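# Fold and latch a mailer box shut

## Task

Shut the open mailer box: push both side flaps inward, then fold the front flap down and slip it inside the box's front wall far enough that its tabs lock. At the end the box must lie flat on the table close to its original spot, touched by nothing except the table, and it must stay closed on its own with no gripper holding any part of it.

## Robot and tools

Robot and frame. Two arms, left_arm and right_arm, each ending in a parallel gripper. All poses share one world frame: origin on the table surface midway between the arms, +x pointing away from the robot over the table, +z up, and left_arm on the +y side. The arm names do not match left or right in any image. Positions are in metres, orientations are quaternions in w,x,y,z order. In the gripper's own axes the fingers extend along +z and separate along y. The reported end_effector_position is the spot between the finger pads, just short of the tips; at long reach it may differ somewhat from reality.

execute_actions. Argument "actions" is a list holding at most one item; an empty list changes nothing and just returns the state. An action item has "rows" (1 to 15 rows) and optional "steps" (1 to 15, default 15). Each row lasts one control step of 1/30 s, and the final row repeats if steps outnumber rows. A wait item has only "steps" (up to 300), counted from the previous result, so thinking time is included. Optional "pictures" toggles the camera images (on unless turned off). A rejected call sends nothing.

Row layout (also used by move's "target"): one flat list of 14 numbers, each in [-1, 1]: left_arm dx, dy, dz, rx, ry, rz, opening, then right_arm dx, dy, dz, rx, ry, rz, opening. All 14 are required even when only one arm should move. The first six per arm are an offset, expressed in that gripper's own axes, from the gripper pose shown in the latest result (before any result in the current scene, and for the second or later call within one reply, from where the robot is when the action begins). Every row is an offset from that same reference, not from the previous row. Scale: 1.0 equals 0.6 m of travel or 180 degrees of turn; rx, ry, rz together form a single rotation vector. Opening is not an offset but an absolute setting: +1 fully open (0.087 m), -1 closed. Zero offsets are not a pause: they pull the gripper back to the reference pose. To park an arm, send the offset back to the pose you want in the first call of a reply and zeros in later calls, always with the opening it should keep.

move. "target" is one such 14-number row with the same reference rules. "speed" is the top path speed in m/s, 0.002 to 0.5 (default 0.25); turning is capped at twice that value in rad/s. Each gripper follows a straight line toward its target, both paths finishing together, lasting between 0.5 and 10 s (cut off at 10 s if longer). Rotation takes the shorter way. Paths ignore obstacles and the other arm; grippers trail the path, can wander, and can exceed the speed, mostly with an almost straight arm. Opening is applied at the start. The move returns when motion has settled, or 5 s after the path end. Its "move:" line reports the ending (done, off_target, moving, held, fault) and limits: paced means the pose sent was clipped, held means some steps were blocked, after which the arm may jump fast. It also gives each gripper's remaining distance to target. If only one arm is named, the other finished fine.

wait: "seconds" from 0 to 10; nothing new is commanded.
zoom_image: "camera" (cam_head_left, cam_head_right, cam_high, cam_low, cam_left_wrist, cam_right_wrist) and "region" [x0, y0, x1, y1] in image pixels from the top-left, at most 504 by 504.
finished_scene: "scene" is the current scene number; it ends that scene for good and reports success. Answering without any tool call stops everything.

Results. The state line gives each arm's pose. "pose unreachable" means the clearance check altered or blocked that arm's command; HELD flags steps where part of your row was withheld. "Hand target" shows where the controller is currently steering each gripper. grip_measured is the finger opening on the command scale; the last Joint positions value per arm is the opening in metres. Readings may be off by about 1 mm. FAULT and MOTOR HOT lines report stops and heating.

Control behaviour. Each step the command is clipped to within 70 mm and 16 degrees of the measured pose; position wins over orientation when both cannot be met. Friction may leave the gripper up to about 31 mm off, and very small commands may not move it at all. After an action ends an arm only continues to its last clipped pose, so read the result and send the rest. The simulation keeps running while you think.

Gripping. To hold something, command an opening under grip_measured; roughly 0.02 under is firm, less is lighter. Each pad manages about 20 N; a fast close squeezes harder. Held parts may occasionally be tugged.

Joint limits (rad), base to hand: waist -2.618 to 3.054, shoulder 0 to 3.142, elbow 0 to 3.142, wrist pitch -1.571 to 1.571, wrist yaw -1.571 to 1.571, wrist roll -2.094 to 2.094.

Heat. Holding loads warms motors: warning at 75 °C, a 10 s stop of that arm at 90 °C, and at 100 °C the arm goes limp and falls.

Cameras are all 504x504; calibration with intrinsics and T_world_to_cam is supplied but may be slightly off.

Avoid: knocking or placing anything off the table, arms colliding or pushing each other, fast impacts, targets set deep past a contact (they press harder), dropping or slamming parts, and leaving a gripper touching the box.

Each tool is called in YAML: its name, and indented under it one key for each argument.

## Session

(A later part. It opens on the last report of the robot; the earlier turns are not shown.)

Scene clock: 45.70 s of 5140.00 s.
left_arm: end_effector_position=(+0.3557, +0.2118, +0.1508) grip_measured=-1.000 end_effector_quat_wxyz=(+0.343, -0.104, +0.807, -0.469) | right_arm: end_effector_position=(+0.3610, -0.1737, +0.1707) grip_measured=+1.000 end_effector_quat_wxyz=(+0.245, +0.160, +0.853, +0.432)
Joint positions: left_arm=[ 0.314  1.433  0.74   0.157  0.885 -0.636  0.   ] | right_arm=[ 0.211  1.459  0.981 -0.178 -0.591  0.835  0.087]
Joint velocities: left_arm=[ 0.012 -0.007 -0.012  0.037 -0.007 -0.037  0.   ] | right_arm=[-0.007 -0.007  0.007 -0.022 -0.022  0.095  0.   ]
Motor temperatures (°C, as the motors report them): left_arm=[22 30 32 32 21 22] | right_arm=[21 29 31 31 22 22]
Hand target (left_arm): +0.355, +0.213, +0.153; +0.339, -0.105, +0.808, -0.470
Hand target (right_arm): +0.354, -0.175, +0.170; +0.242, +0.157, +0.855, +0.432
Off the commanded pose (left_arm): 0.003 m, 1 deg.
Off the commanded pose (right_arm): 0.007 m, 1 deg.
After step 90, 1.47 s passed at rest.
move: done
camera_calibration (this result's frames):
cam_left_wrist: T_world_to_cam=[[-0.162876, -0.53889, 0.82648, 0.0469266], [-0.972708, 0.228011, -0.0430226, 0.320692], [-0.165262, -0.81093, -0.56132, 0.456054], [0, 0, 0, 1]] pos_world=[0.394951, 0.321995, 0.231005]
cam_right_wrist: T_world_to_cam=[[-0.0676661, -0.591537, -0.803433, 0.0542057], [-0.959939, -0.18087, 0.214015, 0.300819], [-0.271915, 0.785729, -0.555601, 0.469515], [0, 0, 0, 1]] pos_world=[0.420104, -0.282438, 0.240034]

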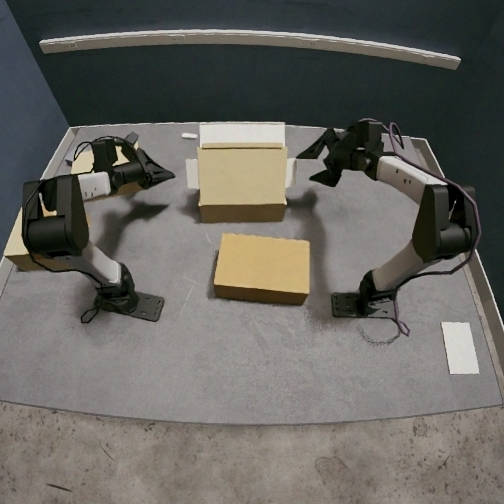

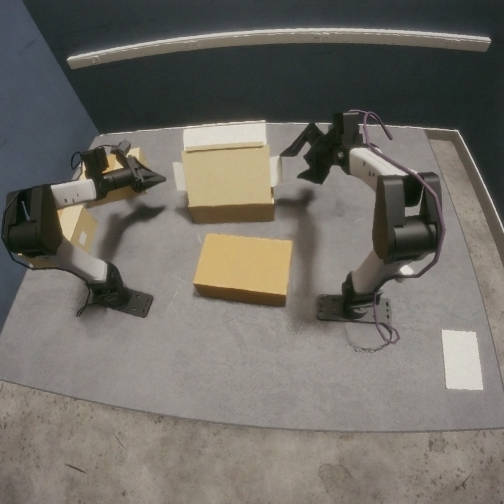

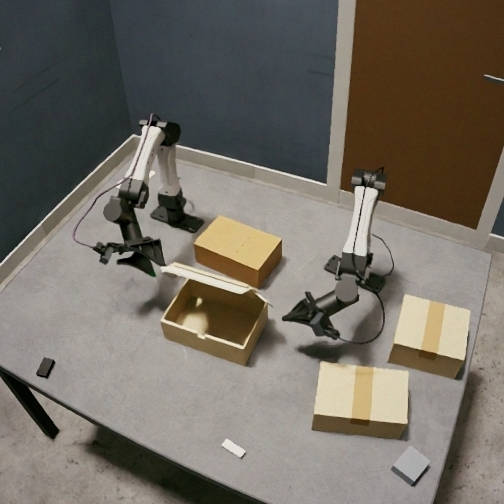

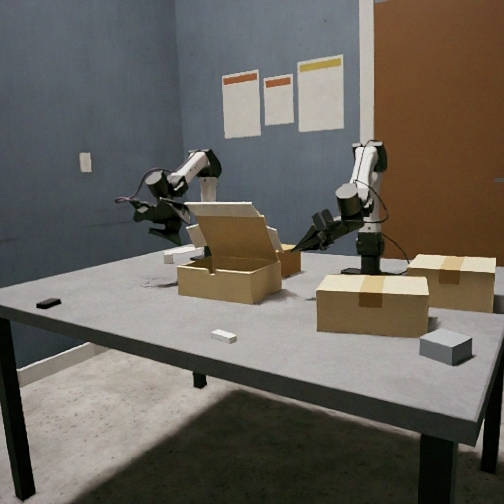

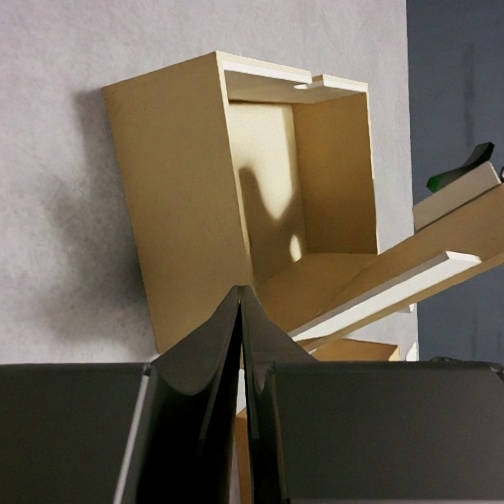

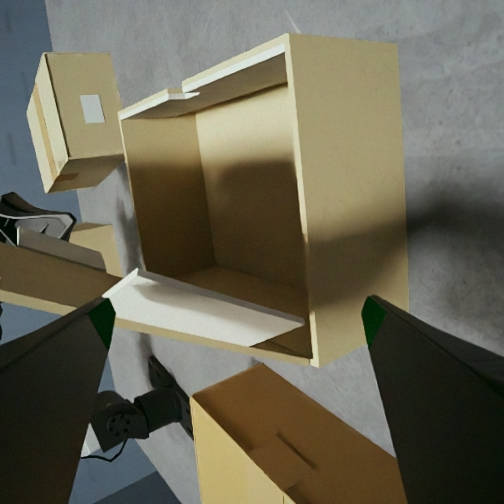

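move:
  target: [0.033,-0.083,-0.087,0,0,0,-1,0.026,0.052,-0.141,0,0,0,1]
  speed: 0.15

move:
  target: [0.051,-0.055,0.071,0,0,0,-1,0.075,0.091,0.104,0,0,0,1]
  speed: 0.15

Scene clock: 56.37 s of 5140.00 s.
left_arm: end_effector_position=(+0.3021, +0.2086, +0.2024) grip_measured=-1.000 end_effector_quat_wxyz=(+0.350, -0.098, +0.805, -0.470) | right_arm: end_effector_position=(+0.3035, -0.2009, +0.2235) grip_measured=+1.000 end_effector_quat_wxyz=(+0.236, +0.166, +0.856, +0.429)
Joint positions: left_arm=[ 0.336  1.127  0.74  -0.148  0.907 -0.614  0.   ] | right_arm=[ 0.137  1.215  1.026 -0.522 -0.648  0.782  0.087]
Joint velocities: left_arm=[-0.007 -0.017  0.002 -0.051  0.051 -0.037  0.   ] | right_arm=[-0.002  0.002 -0.002  0.007 -0.037  0.051  0.   ]
Motor temperatures (°C, as the motors report them): left_arm=[22 30 33 31 21 22] | right_arm=[21 29 31 30 22 22]
Hand target (left_arm): +0.299, +0.210, +0.202; +0.343, -0.104, +0.807, -0.469
Hand target (right_arm): +0.303, -0.203, +0.234; +0.245, +0.160, +0.853, +0.432
Off the commanded pose (left_arm): 0.005 m, 1 deg.
Off the commanded pose (right_arm): 0.012 m, 1 deg.
After step 90, 6.40 s passed at rest.
move: off_target (right_arm)
camera_calibration (this result's frames):
cam_left_wrist: T_world_to_cam=[[-0.179986, -0.540797, 0.821672, 0.000369756], [-0.970908, 0.23178, -0.0601261, 0.273647], [-0.157931, -0.80859, -0.566781, 0.471981], [0, 0, 0, 1]] pos_world=[0.340293, 0.318413, 0.28366]
cam_right_wrist: T_world_to_cam=[[-0.0883751, -0.591856, -0.801184, 0.0824039], [-0.955046, -0.178155, 0.236955, 0.223411], [-0.282978, 0.786109, -0.549506, 0.506712], [0, 0, 0, 1]] pos_world=[0.364039, -0.309758, 0.291524]

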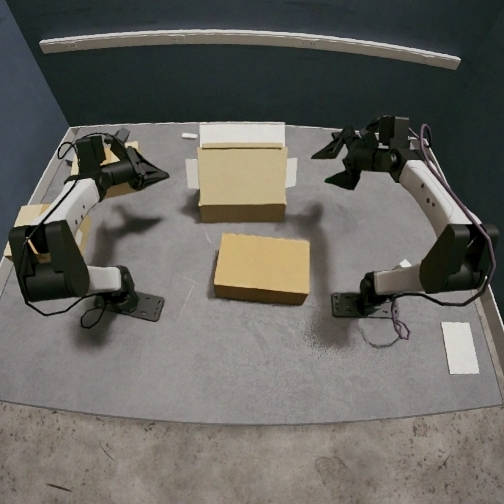

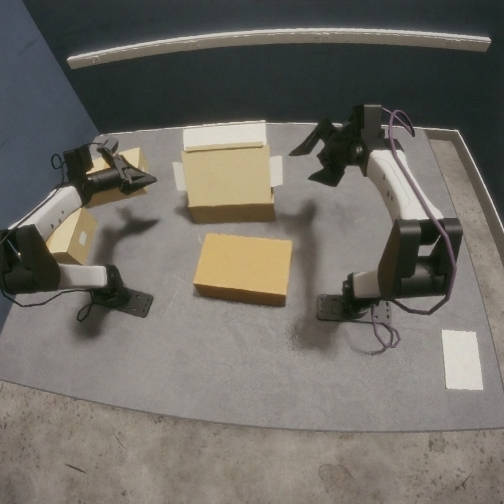

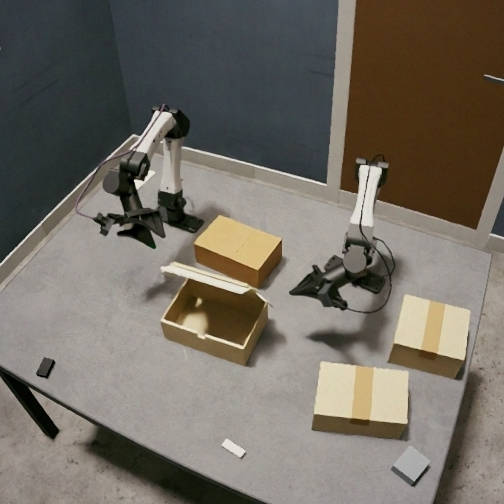

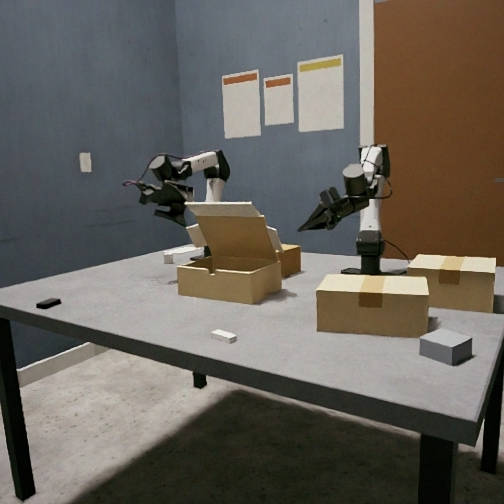

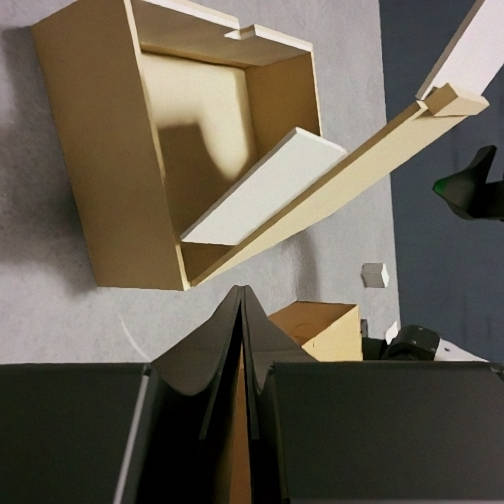

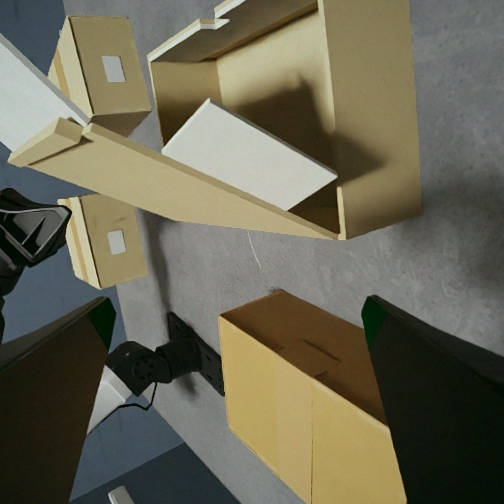

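Scene clock: 57.57 s of 5140.00 s.
left_arm: end_effector_position=(+0.3064, +0.1481, +0.2114) grip_measured=-1.000 end_effector_quat_wxyz=(+0.356, -0.093, +0.800, -0.473) | right_arm: end_effector_position=(+0.2968, -0.1140, +0.2117) grip_measured=+1.000 end_effector_quat_wxyz=(+0.223, +0.167, +0.864, +0.418)
Joint positions: left_arm=[ 0.064  1.114  0.72   0.004  0.667 -0.793  0.   ] | right_arm=[ 0.489  1.284  1.026 -0.373 -0.368  1.014  0.087]
Joint velocities: left_arm=[ 0.007  0.007 -0.002  0.051 -0.037  0.007  0.   ] | right_arm=[ 0.012  0.002 -0.007 -0.007 -0.007 -0.007  0.   ]
Motor temperatures (°C, as the motors report them): left_arm=[22 30 33 31 21 22] | right_arm=[21 29 31 30 22 22]
Hand target (left_arm): +0.303, +0.146, +0.203; +0.349, -0.099, +0.804, -0.472
Hand target (right_arm): +0.305, -0.108, +0.224; +0.236, +0.166, +0.857, +0.428
Off the commanded pose (left_arm): 0.011 m, 1 deg.
Off the commanded pose (right_arm): 0.016 m, 2 deg.
move: off_target (left_arm, right_arm)
camera_calibration (this result's frames):
cam_left_wrist: T_world_to_cam=[[-0.19597, -0.535449, 0.821517, -0.0348622], [-0.969131, 0.233565, -0.0789489, 0.295504], [-0.149605, -0.811629, -0.564692, 0.426271], [0, 0, 0, 1]] pos_world=[0.343323, 0.258287, 0.292681]
cam_right_wrist: T_world_to_cam=[[-0.107648, -0.610109, -0.784971, 0.124041], [-0.946262, -0.179314, 0.269137, 0.225668], [-0.304959, 0.77176, -0.55802, 0.436679], [0, 0, 0, 1]] pos_world=[0.360063, -0.220867, 0.280309]

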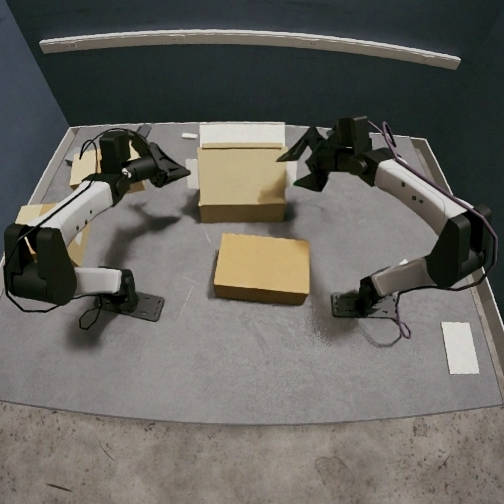

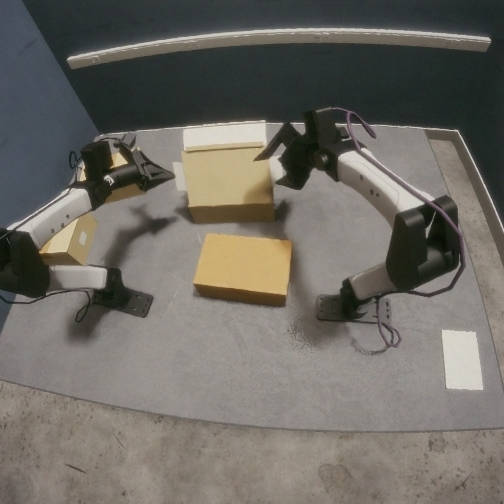

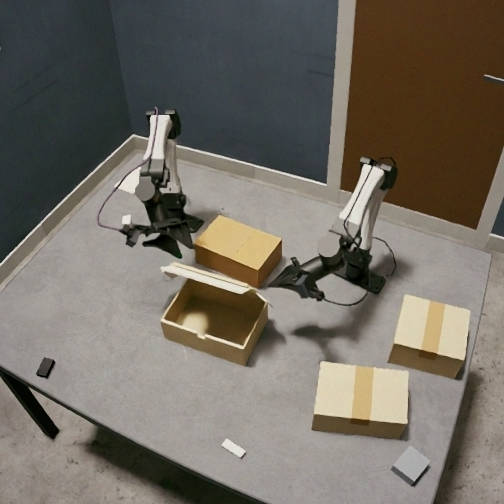

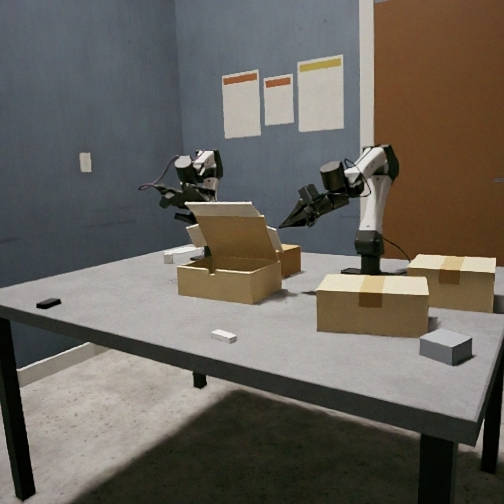

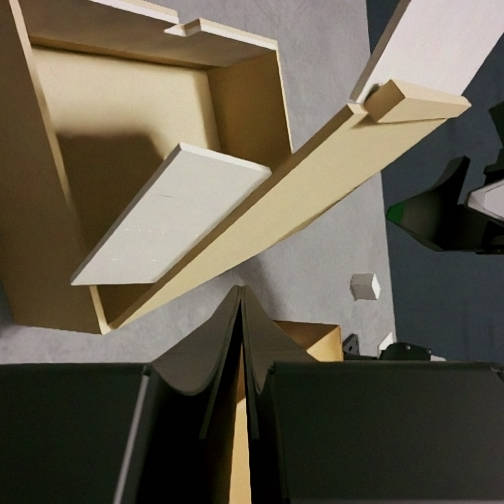

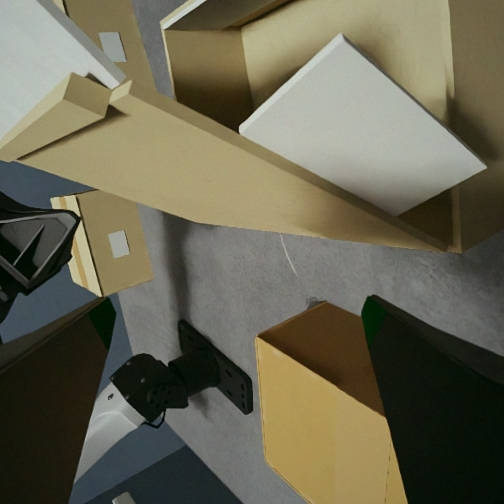

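move:
  target: [-0.028,0.10,0.098,0,0,0,-1,-0.082,-0.03,0.085,0,0,0,1]
  speed: 0.08

Scene clock: 62.53 s of 5140.00 s.
left_arm: end_effector_position=(+0.3664, +0.1456, +0.1552) grip_measured=-1.000 end_effector_quat_wxyz=(+0.358, -0.090, +0.799, -0.475) | right_arm: end_effector_position=(+0.3534, -0.1169, +0.1749) grip_measured=+1.000 end_effector_quat_wxyz=(+0.211, +0.175, +0.870, +0.411)
Joint positions: left_arm=[ 0.079  1.462  0.72   0.356  0.685 -0.785  0.   ] | right_arm=[ 0.402  1.518  1.097 -0.264 -0.436  0.963  0.087]
Joint velocities: left_arm=[ 0.002 -0.007 -0.027  0.007  0.007  0.007  0.   ] | right_arm=[-0.007  0.007 -0.002 -0.081 -0.066 -0.037  0.   ]
Motor temperatures (°C, as the motors report them): left_arm=[22 30 33 32 21 22] | right_arm=[21 29 32 31 22 22]
Hand target (left_arm): +0.368, +0.148, +0.151; +0.356, -0.093, +0.800, -0.473
Hand target (right_arm): +0.363, -0.116, +0.182; +0.223, +0.167, +0.864, +0.419
Off the commanded pose (left_arm): 0.004 m, 1 deg.
Off the commanded pose (right_arm): 0.012 m, 2 deg.
After step 90, 0.37 s passed at rest.
move: off_target (right_arm)
camera_calibration (this result's frames):
cam_left_wrist: T_world_to_cam=[[-0.20446, -0.533254, 0.820875, 0.0246333], [-0.967602, 0.237003, -0.0870445, 0.349988], [-0.148133, -0.812077, -0.564435, 0.401073], [0, 0, 0, 1]] pos_world=[0.403098, 0.25589, 0.236624]
cam_right_wrist: T_world_to_cam=[[-0.136008, -0.617171, -0.774985, 0.106841], [-0.937711, -0.172226, 0.301721, 0.280754], [-0.319686, 0.767749, -0.555304, 0.439881], [0, 0, 0, 1]] pos_world=[0.418421, -0.223425, 0.242359]

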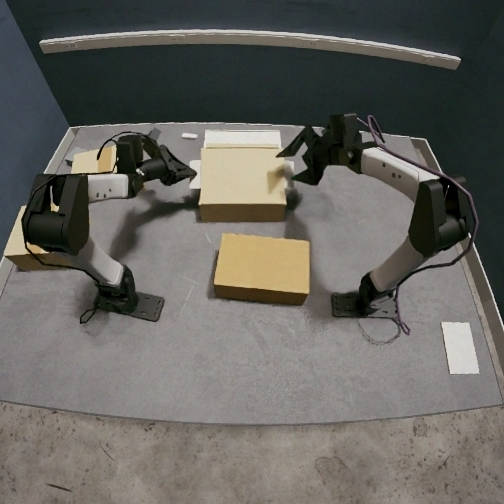

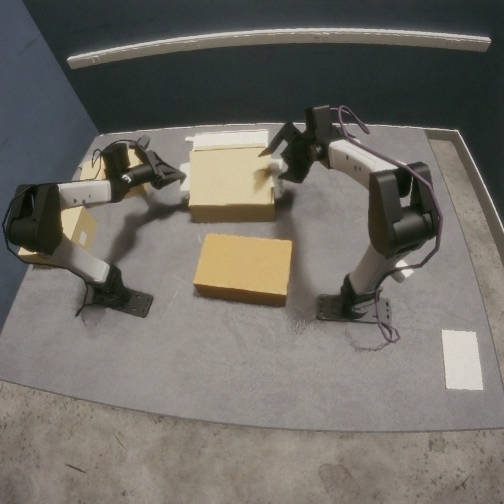

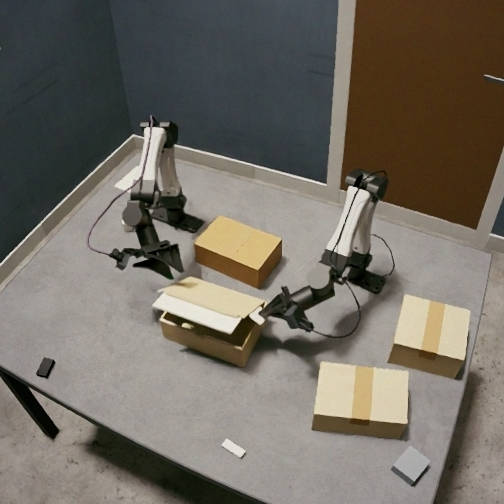

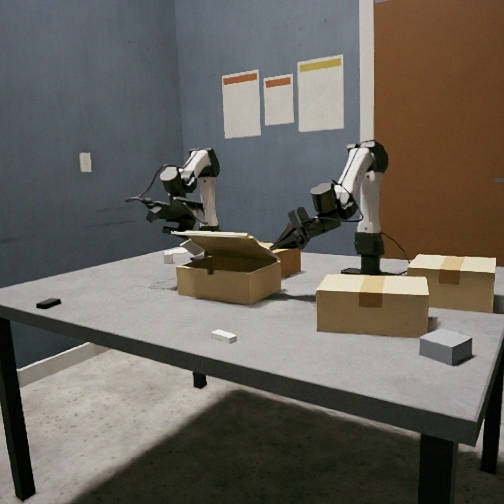

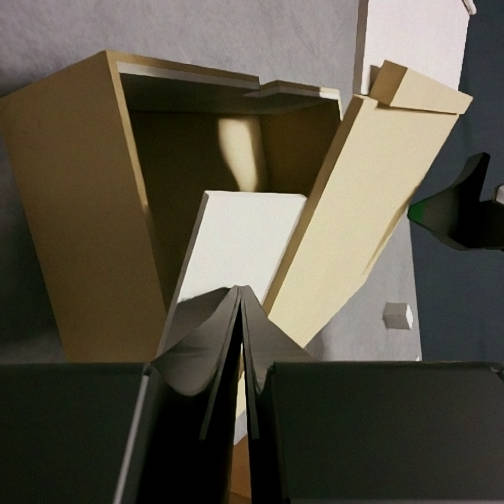

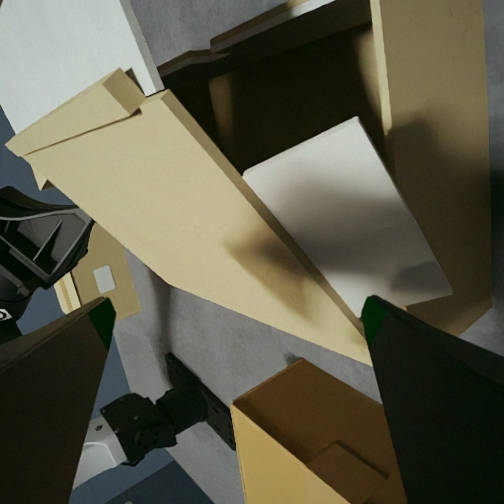

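move:
  target: [0.035,0.11,0.05,0,0,0,-1,-0.023,-0.072,0.078,0,0,0,1]
  speed: 0.08

Scene clock: 67.97 s of 5140.00 s.
left_arm: end_effector_position=(+0.3916, +0.1433, +0.1110) grip_measured=-1.000 end_effector_quat_wxyz=(+0.387, -0.064, +0.779, -0.489) | right_arm: end_effector_position=(+0.3824, -0.1174, +0.1283) grip_measured=+1.000 end_effector_quat_wxyz=(+0.213, +0.175, +0.868, +0.413)
Joint positions: left_arm=[ 0.088  1.711  0.672  0.74   0.718 -0.783  0.   ] | right_arm=[ 0.371  1.668  1.055 -0.075 -0.459  0.945  0.087]
Joint velocities: left_arm=[-0.007  0.002  0.007 -0.007  0.051 -0.007  0.   ] | right_arm=[ 0.007  0.007 -0.017  0.007  0.037  0.007  0.   ]
Motor temperatures (°C, as the motors report them): left_arm=[22 30 33 32 21 22] | right_arm=[21 29 32 31 22 22]
Hand target (left_arm): +0.382, +0.149, +0.082; +0.358, -0.090, +0.799, -0.475
Hand target (right_arm): +0.383, -0.120, +0.118; +0.210, +0.175, +0.870, +0.411
Off the commanded pose (left_arm): 0.031 m, 5 deg.
Off the commanded pose (right_arm): 0.012 m, 0 deg.
After step 90, 1.07 s passed at rest.
move: off_target (left_arm, right_arm)
camera_calibration (this result's frames):
cam_left_wrist: T_world_to_cam=[[-0.287583, -0.513653, 0.808367, 0.0960149], [-0.950546, 0.256443, -0.175215, 0.371404], [-0.1173, -0.818778, -0.561999, 0.366542], [0, 0, 0, 1]] pos_world=[0.423645, 0.254191, 0.193456]
cam_right_wrist: T_world_to_cam=[[-0.13434, -0.613559, -0.778138, 0.0746377], [-0.939475, -0.170902, 0.296949, 0.323337], [-0.315181, 0.770933, -0.553465, 0.422082], [0, 0, 0, 1]] pos_world=[0.446826, -0.224344, 0.195671]

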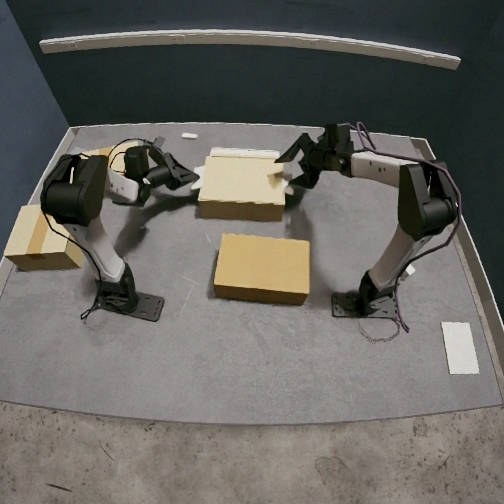

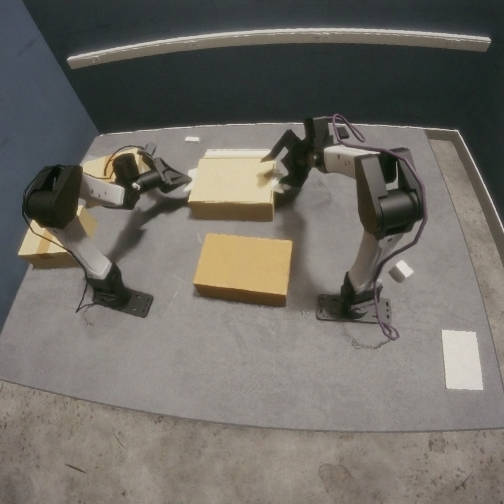

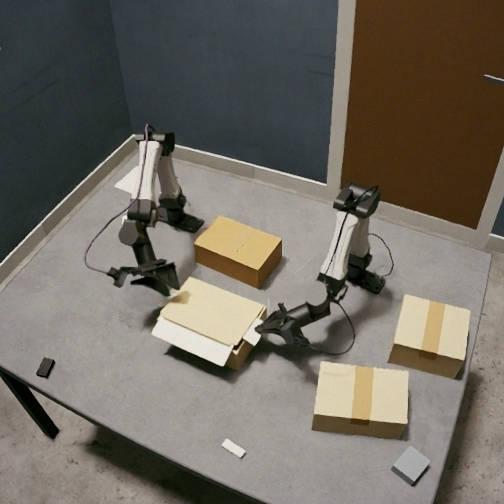

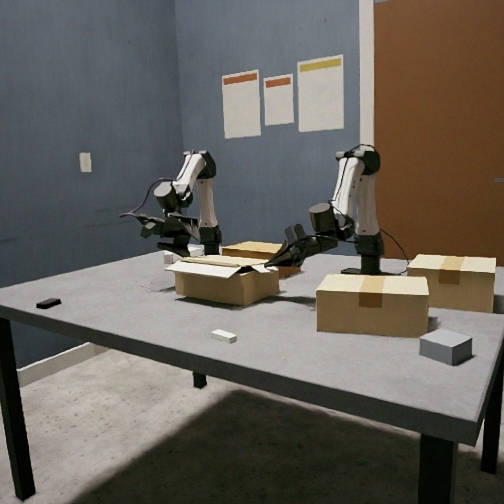

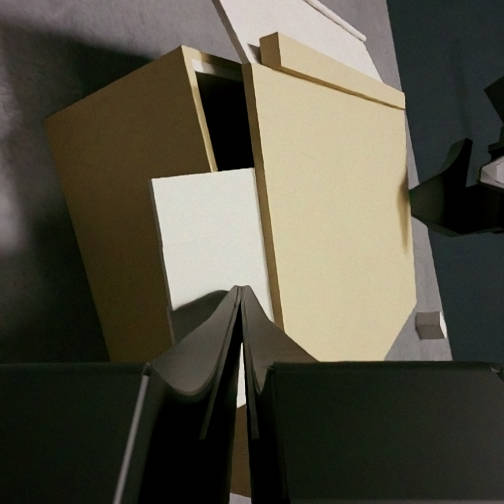

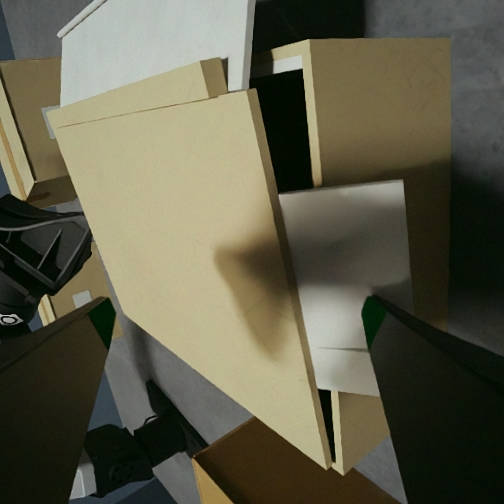

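move:
  target: [0.025,0.078,-0.007,0,0,0,-1,0.014,-0.059,0.029,0,0,0,1]
  speed: 0.06

Scene clock: 72.30 s of 5140.00 s.
left_arm: end_effector_position=(+0.3993, +0.1563, +0.1003) grip_measured=-1.000 end_effector_quat_wxyz=(+0.422, -0.031, +0.753, -0.504) | right_arm: end_effector_position=(+0.3846, -0.1148, +0.1260) grip_measured=+1.000 end_effector_quat_wxyz=(+0.239, +0.155, +0.851, +0.442)
Joint positions: left_arm=[ 0.142  1.832  0.644  0.992  0.797 -0.774  0.   ] | right_arm=[ 0.364  1.668  0.974  0.097 -0.493  0.945  0.087]
Joint velocities: left_arm=[-0.012 -0.002 -0.007  0.007 -0.022  0.051  0.   ] | right_arm=[ 0.002 -0.012  0.012  0.022 -0.007  0.037  0.   ]
Motor temperatures (°C, as the motors report them): left_arm=[22 30 32 32 21 22] | right_arm=[21 29 32 31 22 22]
Hand target (left_arm): +0.389, +0.163, +0.067; +0.387, -0.063, +0.779, -0.489
Hand target (right_arm): +0.378, -0.124, +0.090; +0.213, +0.175, +0.868, +0.413
Off the commanded pose (left_arm): 0.036 m, 6 deg.
Off the commanded pose (right_arm): 0.039 m, 5 deg.
After step 90, 0.13 s passed at rest.
move: off_target (left_arm, right_arm)
camera_calibration (this result's frames):
cam_left_wrist: T_world_to_cam=[[-0.385695, -0.49057, 0.781397, 0.151804], [-0.919444, 0.274656, -0.281402, 0.368915], [-0.076568, -0.826986, -0.556985, 0.356618], [0, 0, 0, 1]] pos_world=[0.425052, 0.268063, 0.183825]
cam_right_wrist: T_world_to_cam=[[-0.058849, -0.577644, -0.814165, 0.0543099], [-0.955996, -0.202207, 0.212565, 0.339976], [-0.287417, 0.790847, -0.540326, 0.409449], [0, 0, 0, 1]] pos_world=[0.445894, -0.223694, 0.193186]

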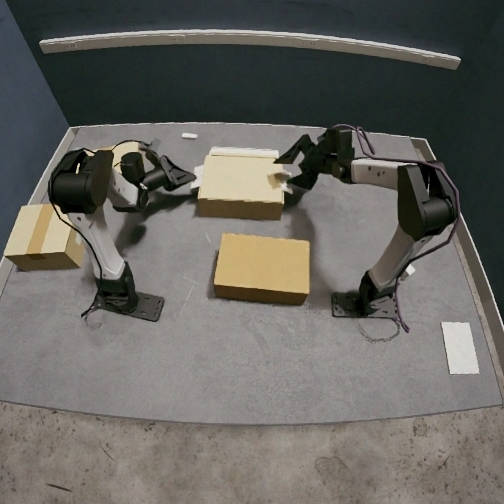

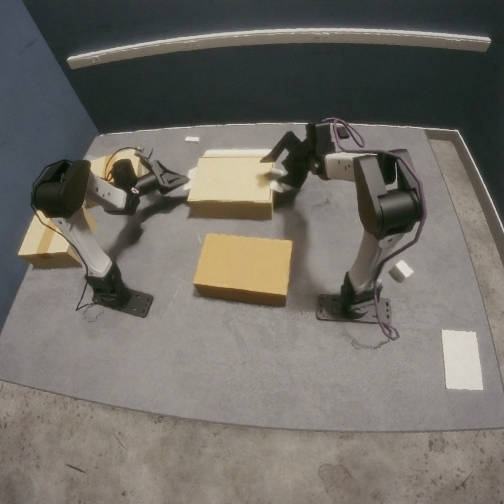

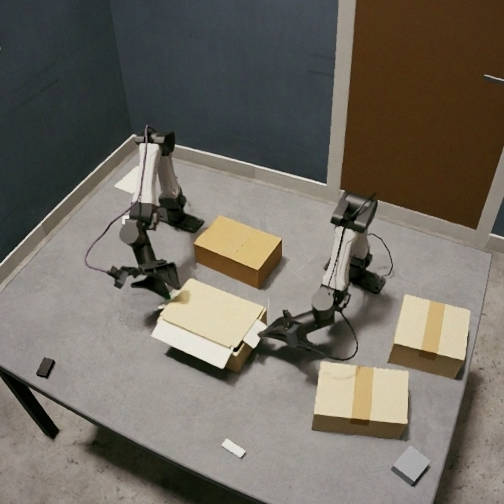

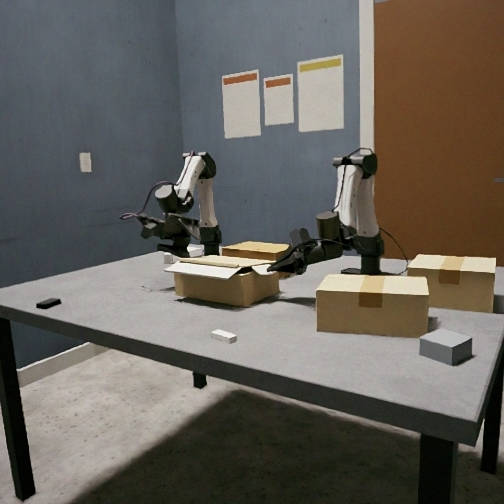

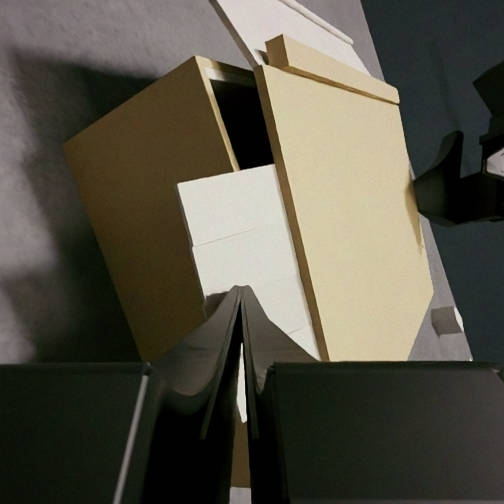

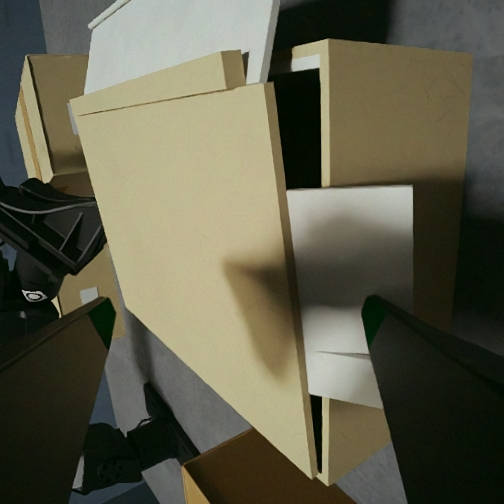

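move:
  target: [-0.035,-0.169,-0.213,0,0,0,-1,-0.18,0.005,-0.11,0,0,0,1]
  speed: 0.12

move:
  target: [0,0,0,0,0,0,-1,0.103,0.121,0.147,0,0,0,-1]
  speed: 0.1

Scene clock: 80.80 s of 5140.00 s.
left_arm: end_effector_position=(+0.2901, +0.2080, +0.2107) grip_measured=-1.000 end_effector_quat_wxyz=(+0.425, -0.027, +0.752, -0.503) | right_arm: end_effector_position=(+0.4348, -0.2080, +0.1912) grip_measured=+1.000 end_effector_quat_wxyz=(+0.243, +0.158, +0.848, +0.443)
Joint positions: left_arm=[ 0.384  1.046  0.554  0.227  1.034 -0.676  0.   ] | right_arm=[ 0.077  1.722  1.33  -0.315 -0.718  0.742  0.087]
Joint velocities: left_arm=[ 0.022  0.002  0.002 -0.081 -0.037  0.051  0.   ] | right_arm=[-0.007 -0.007  0.012  0.007  0.022  0.037  0.   ]
Motor temperatures (°C, as the motors report them): left_arm=[22 30 32 32 21 22] | right_arm=[21 29 32 31 22 22]
Hand target (left_arm): +0.289, +0.210, +0.213; +0.422, -0.030, +0.754, -0.502
Hand target (right_arm): +0.438, -0.209, +0.190; +0.239, +0.156, +0.849, +0.444
Off the commanded pose (left_arm): 0.002 m, 1 deg.
Off the commanded pose (right_arm): 0.005 m, 1 deg.
After step 90, 3.47 s passed at rest.
move: done
camera_calibration (this result's frames):
cam_left_wrist: T_world_to_cam=[[-0.393589, -0.493582, 0.775541, 0.0529643], [-0.916344, 0.278096, -0.288057, 0.285188], [-0.0734957, -0.824038, -0.561747, 0.451972], [0, 0, 0, 1]] pos_world=[0.315394, 0.319275, 0.294968]
cam_right_wrist: T_world_to_cam=[[-0.058334, -0.573672, -0.817006, 0.0576976], [-0.958911, -0.195413, 0.205678, 0.359228], [-0.277645, 0.795434, -0.538701, 0.529244], [0, 0, 0, 1]] pos_world=[0.494775, -0.317681, 0.258358]

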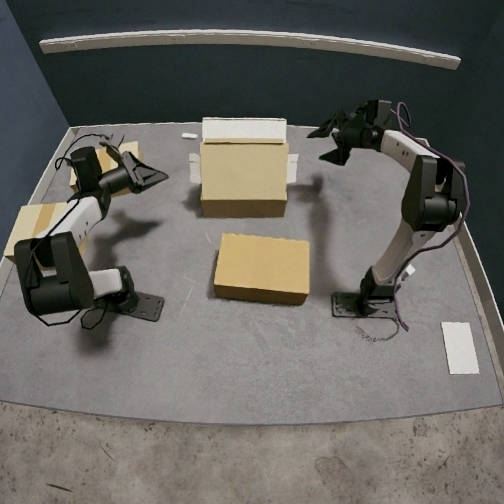

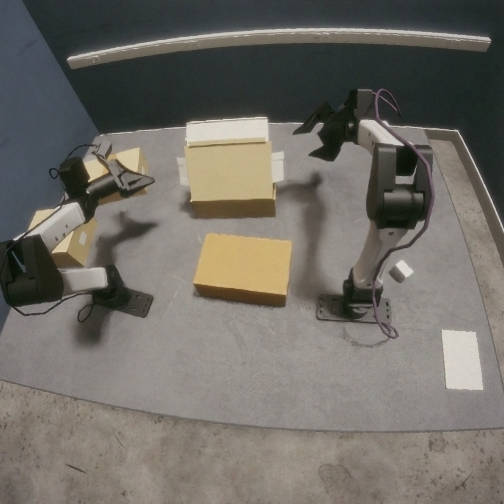

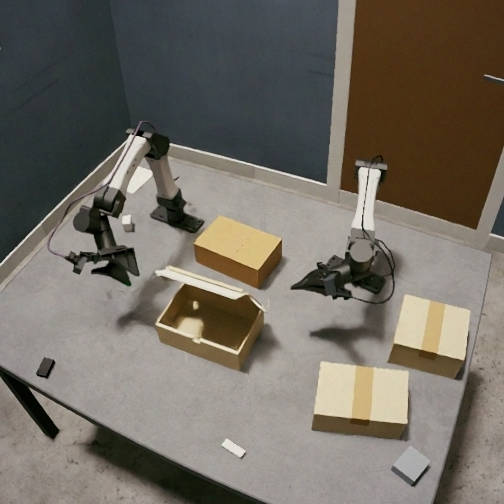

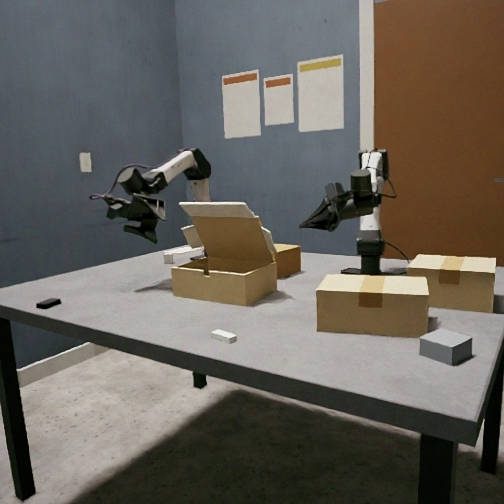

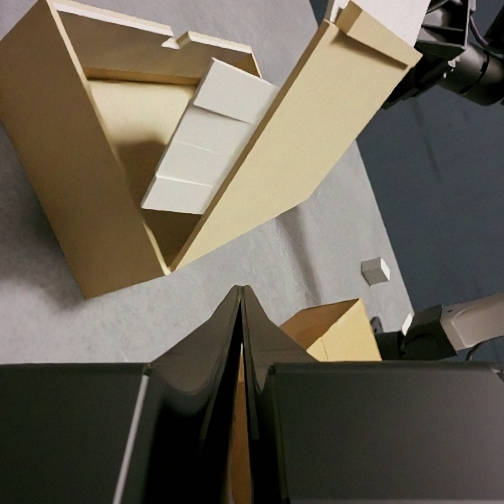

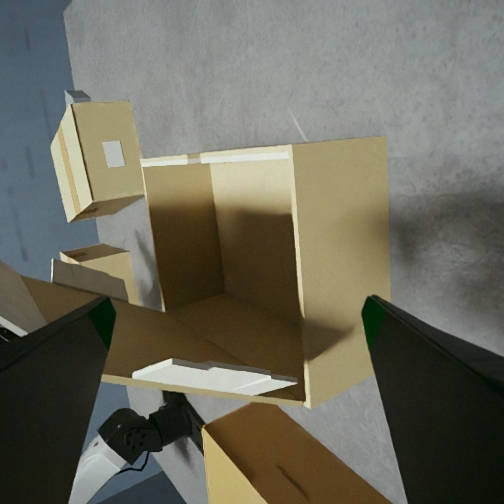

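Scene clock: 82.57 s of 5140.00 s.
left_arm: end_effector_position=(+0.2901, +0.2080, +0.2106) grip_measured=-1.000 end_effector_quat_wxyz=(+0.425, -0.027, +0.753, -0.503) | right_arm: end_effector_position=(+0.4287, -0.0835, +0.1854) grip_measured=-0.985 end_effector_quat_wxyz=(+0.233, +0.156, +0.855, +0.436)
Joint positions: left_arm=[ 0.384  1.046  0.554  0.227  1.034 -0.676  0.   ] | right_arm=[ 0.407  1.793  1.383 -0.196 -0.456  0.964  0.001]
Joint velocities: left_arm=[-0.007 -0.002 -0.012 -0.11  -0.007 -0.066  0.   ] | right_arm=[-0.002  0.002  0.012  0.022  0.022 -0.007 -0.001]
Motor temperatures (°C, as the motors report them): left_arm=[22 30 32 32 21 22] | right_arm=[21 29 32 31 22 22]
Hand target (left_arm): +0.290, +0.208, +0.211; +0.425, -0.027, +0.753, -0.503
Hand target (right_arm): +0.437, -0.080, +0.191; +0.243, +0.157, +0.849, +0.442
Off the commanded pose (left_arm): 0.000 m, 0 deg.
Off the commanded pose (right_arm): 0.011 m, 2 deg.
move: off_target (right_arm)
camera_calibration (this result's frames):
cam_left_wrist: T_world_to_cam=[[-0.393543, -0.493696, 0.775493, 0.0530256], [-0.916356, 0.278193, -0.287924, 0.285107], [-0.07359, -0.823938, -0.561882, 0.451973], [0, 0, 0, 1]] pos_world=[0.315388, 0.319261, 0.294924]
cam_right_wrist: T_world_to_cam=[[-0.0699531, -0.587574, -0.806141, 0.125847], [-0.9523, -0.201296, 0.229355, 0.37123], [-0.297036, 0.783733, -0.545466, 0.433944], [0, 0, 0, 1]] pos_world=[0.491223, -0.191424, 0.253008]

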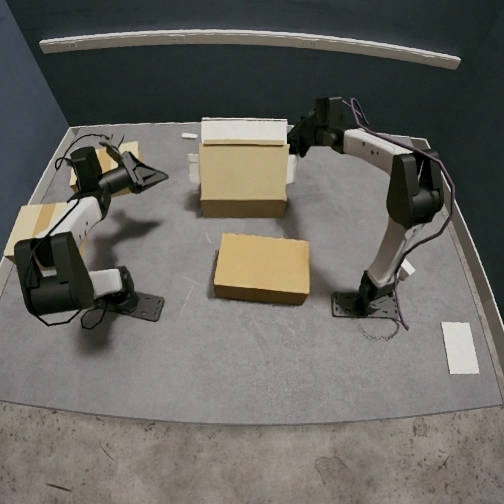

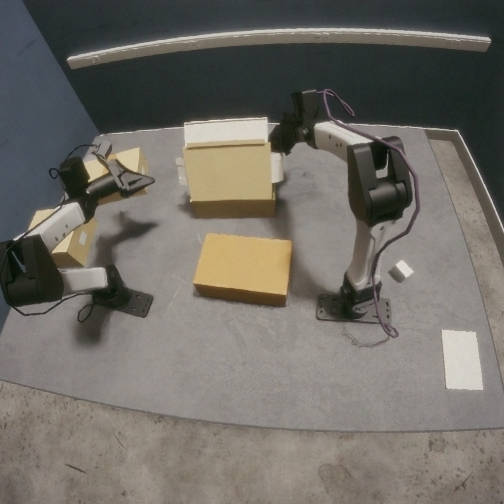

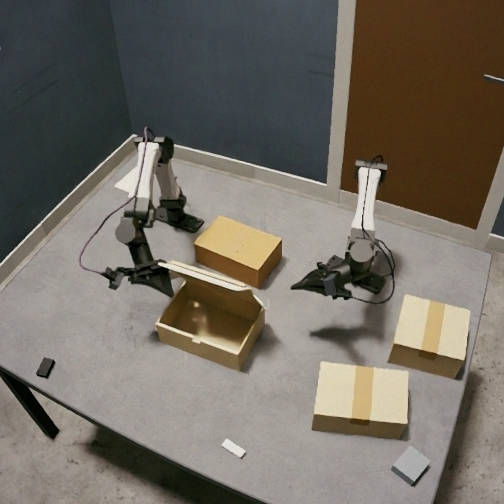

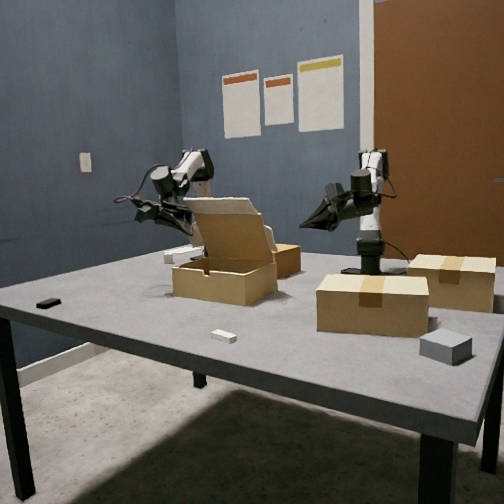

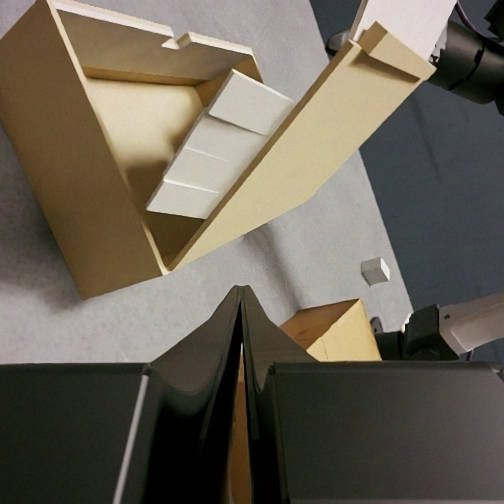

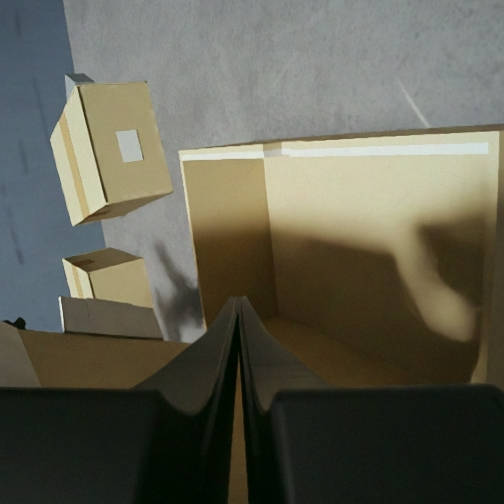

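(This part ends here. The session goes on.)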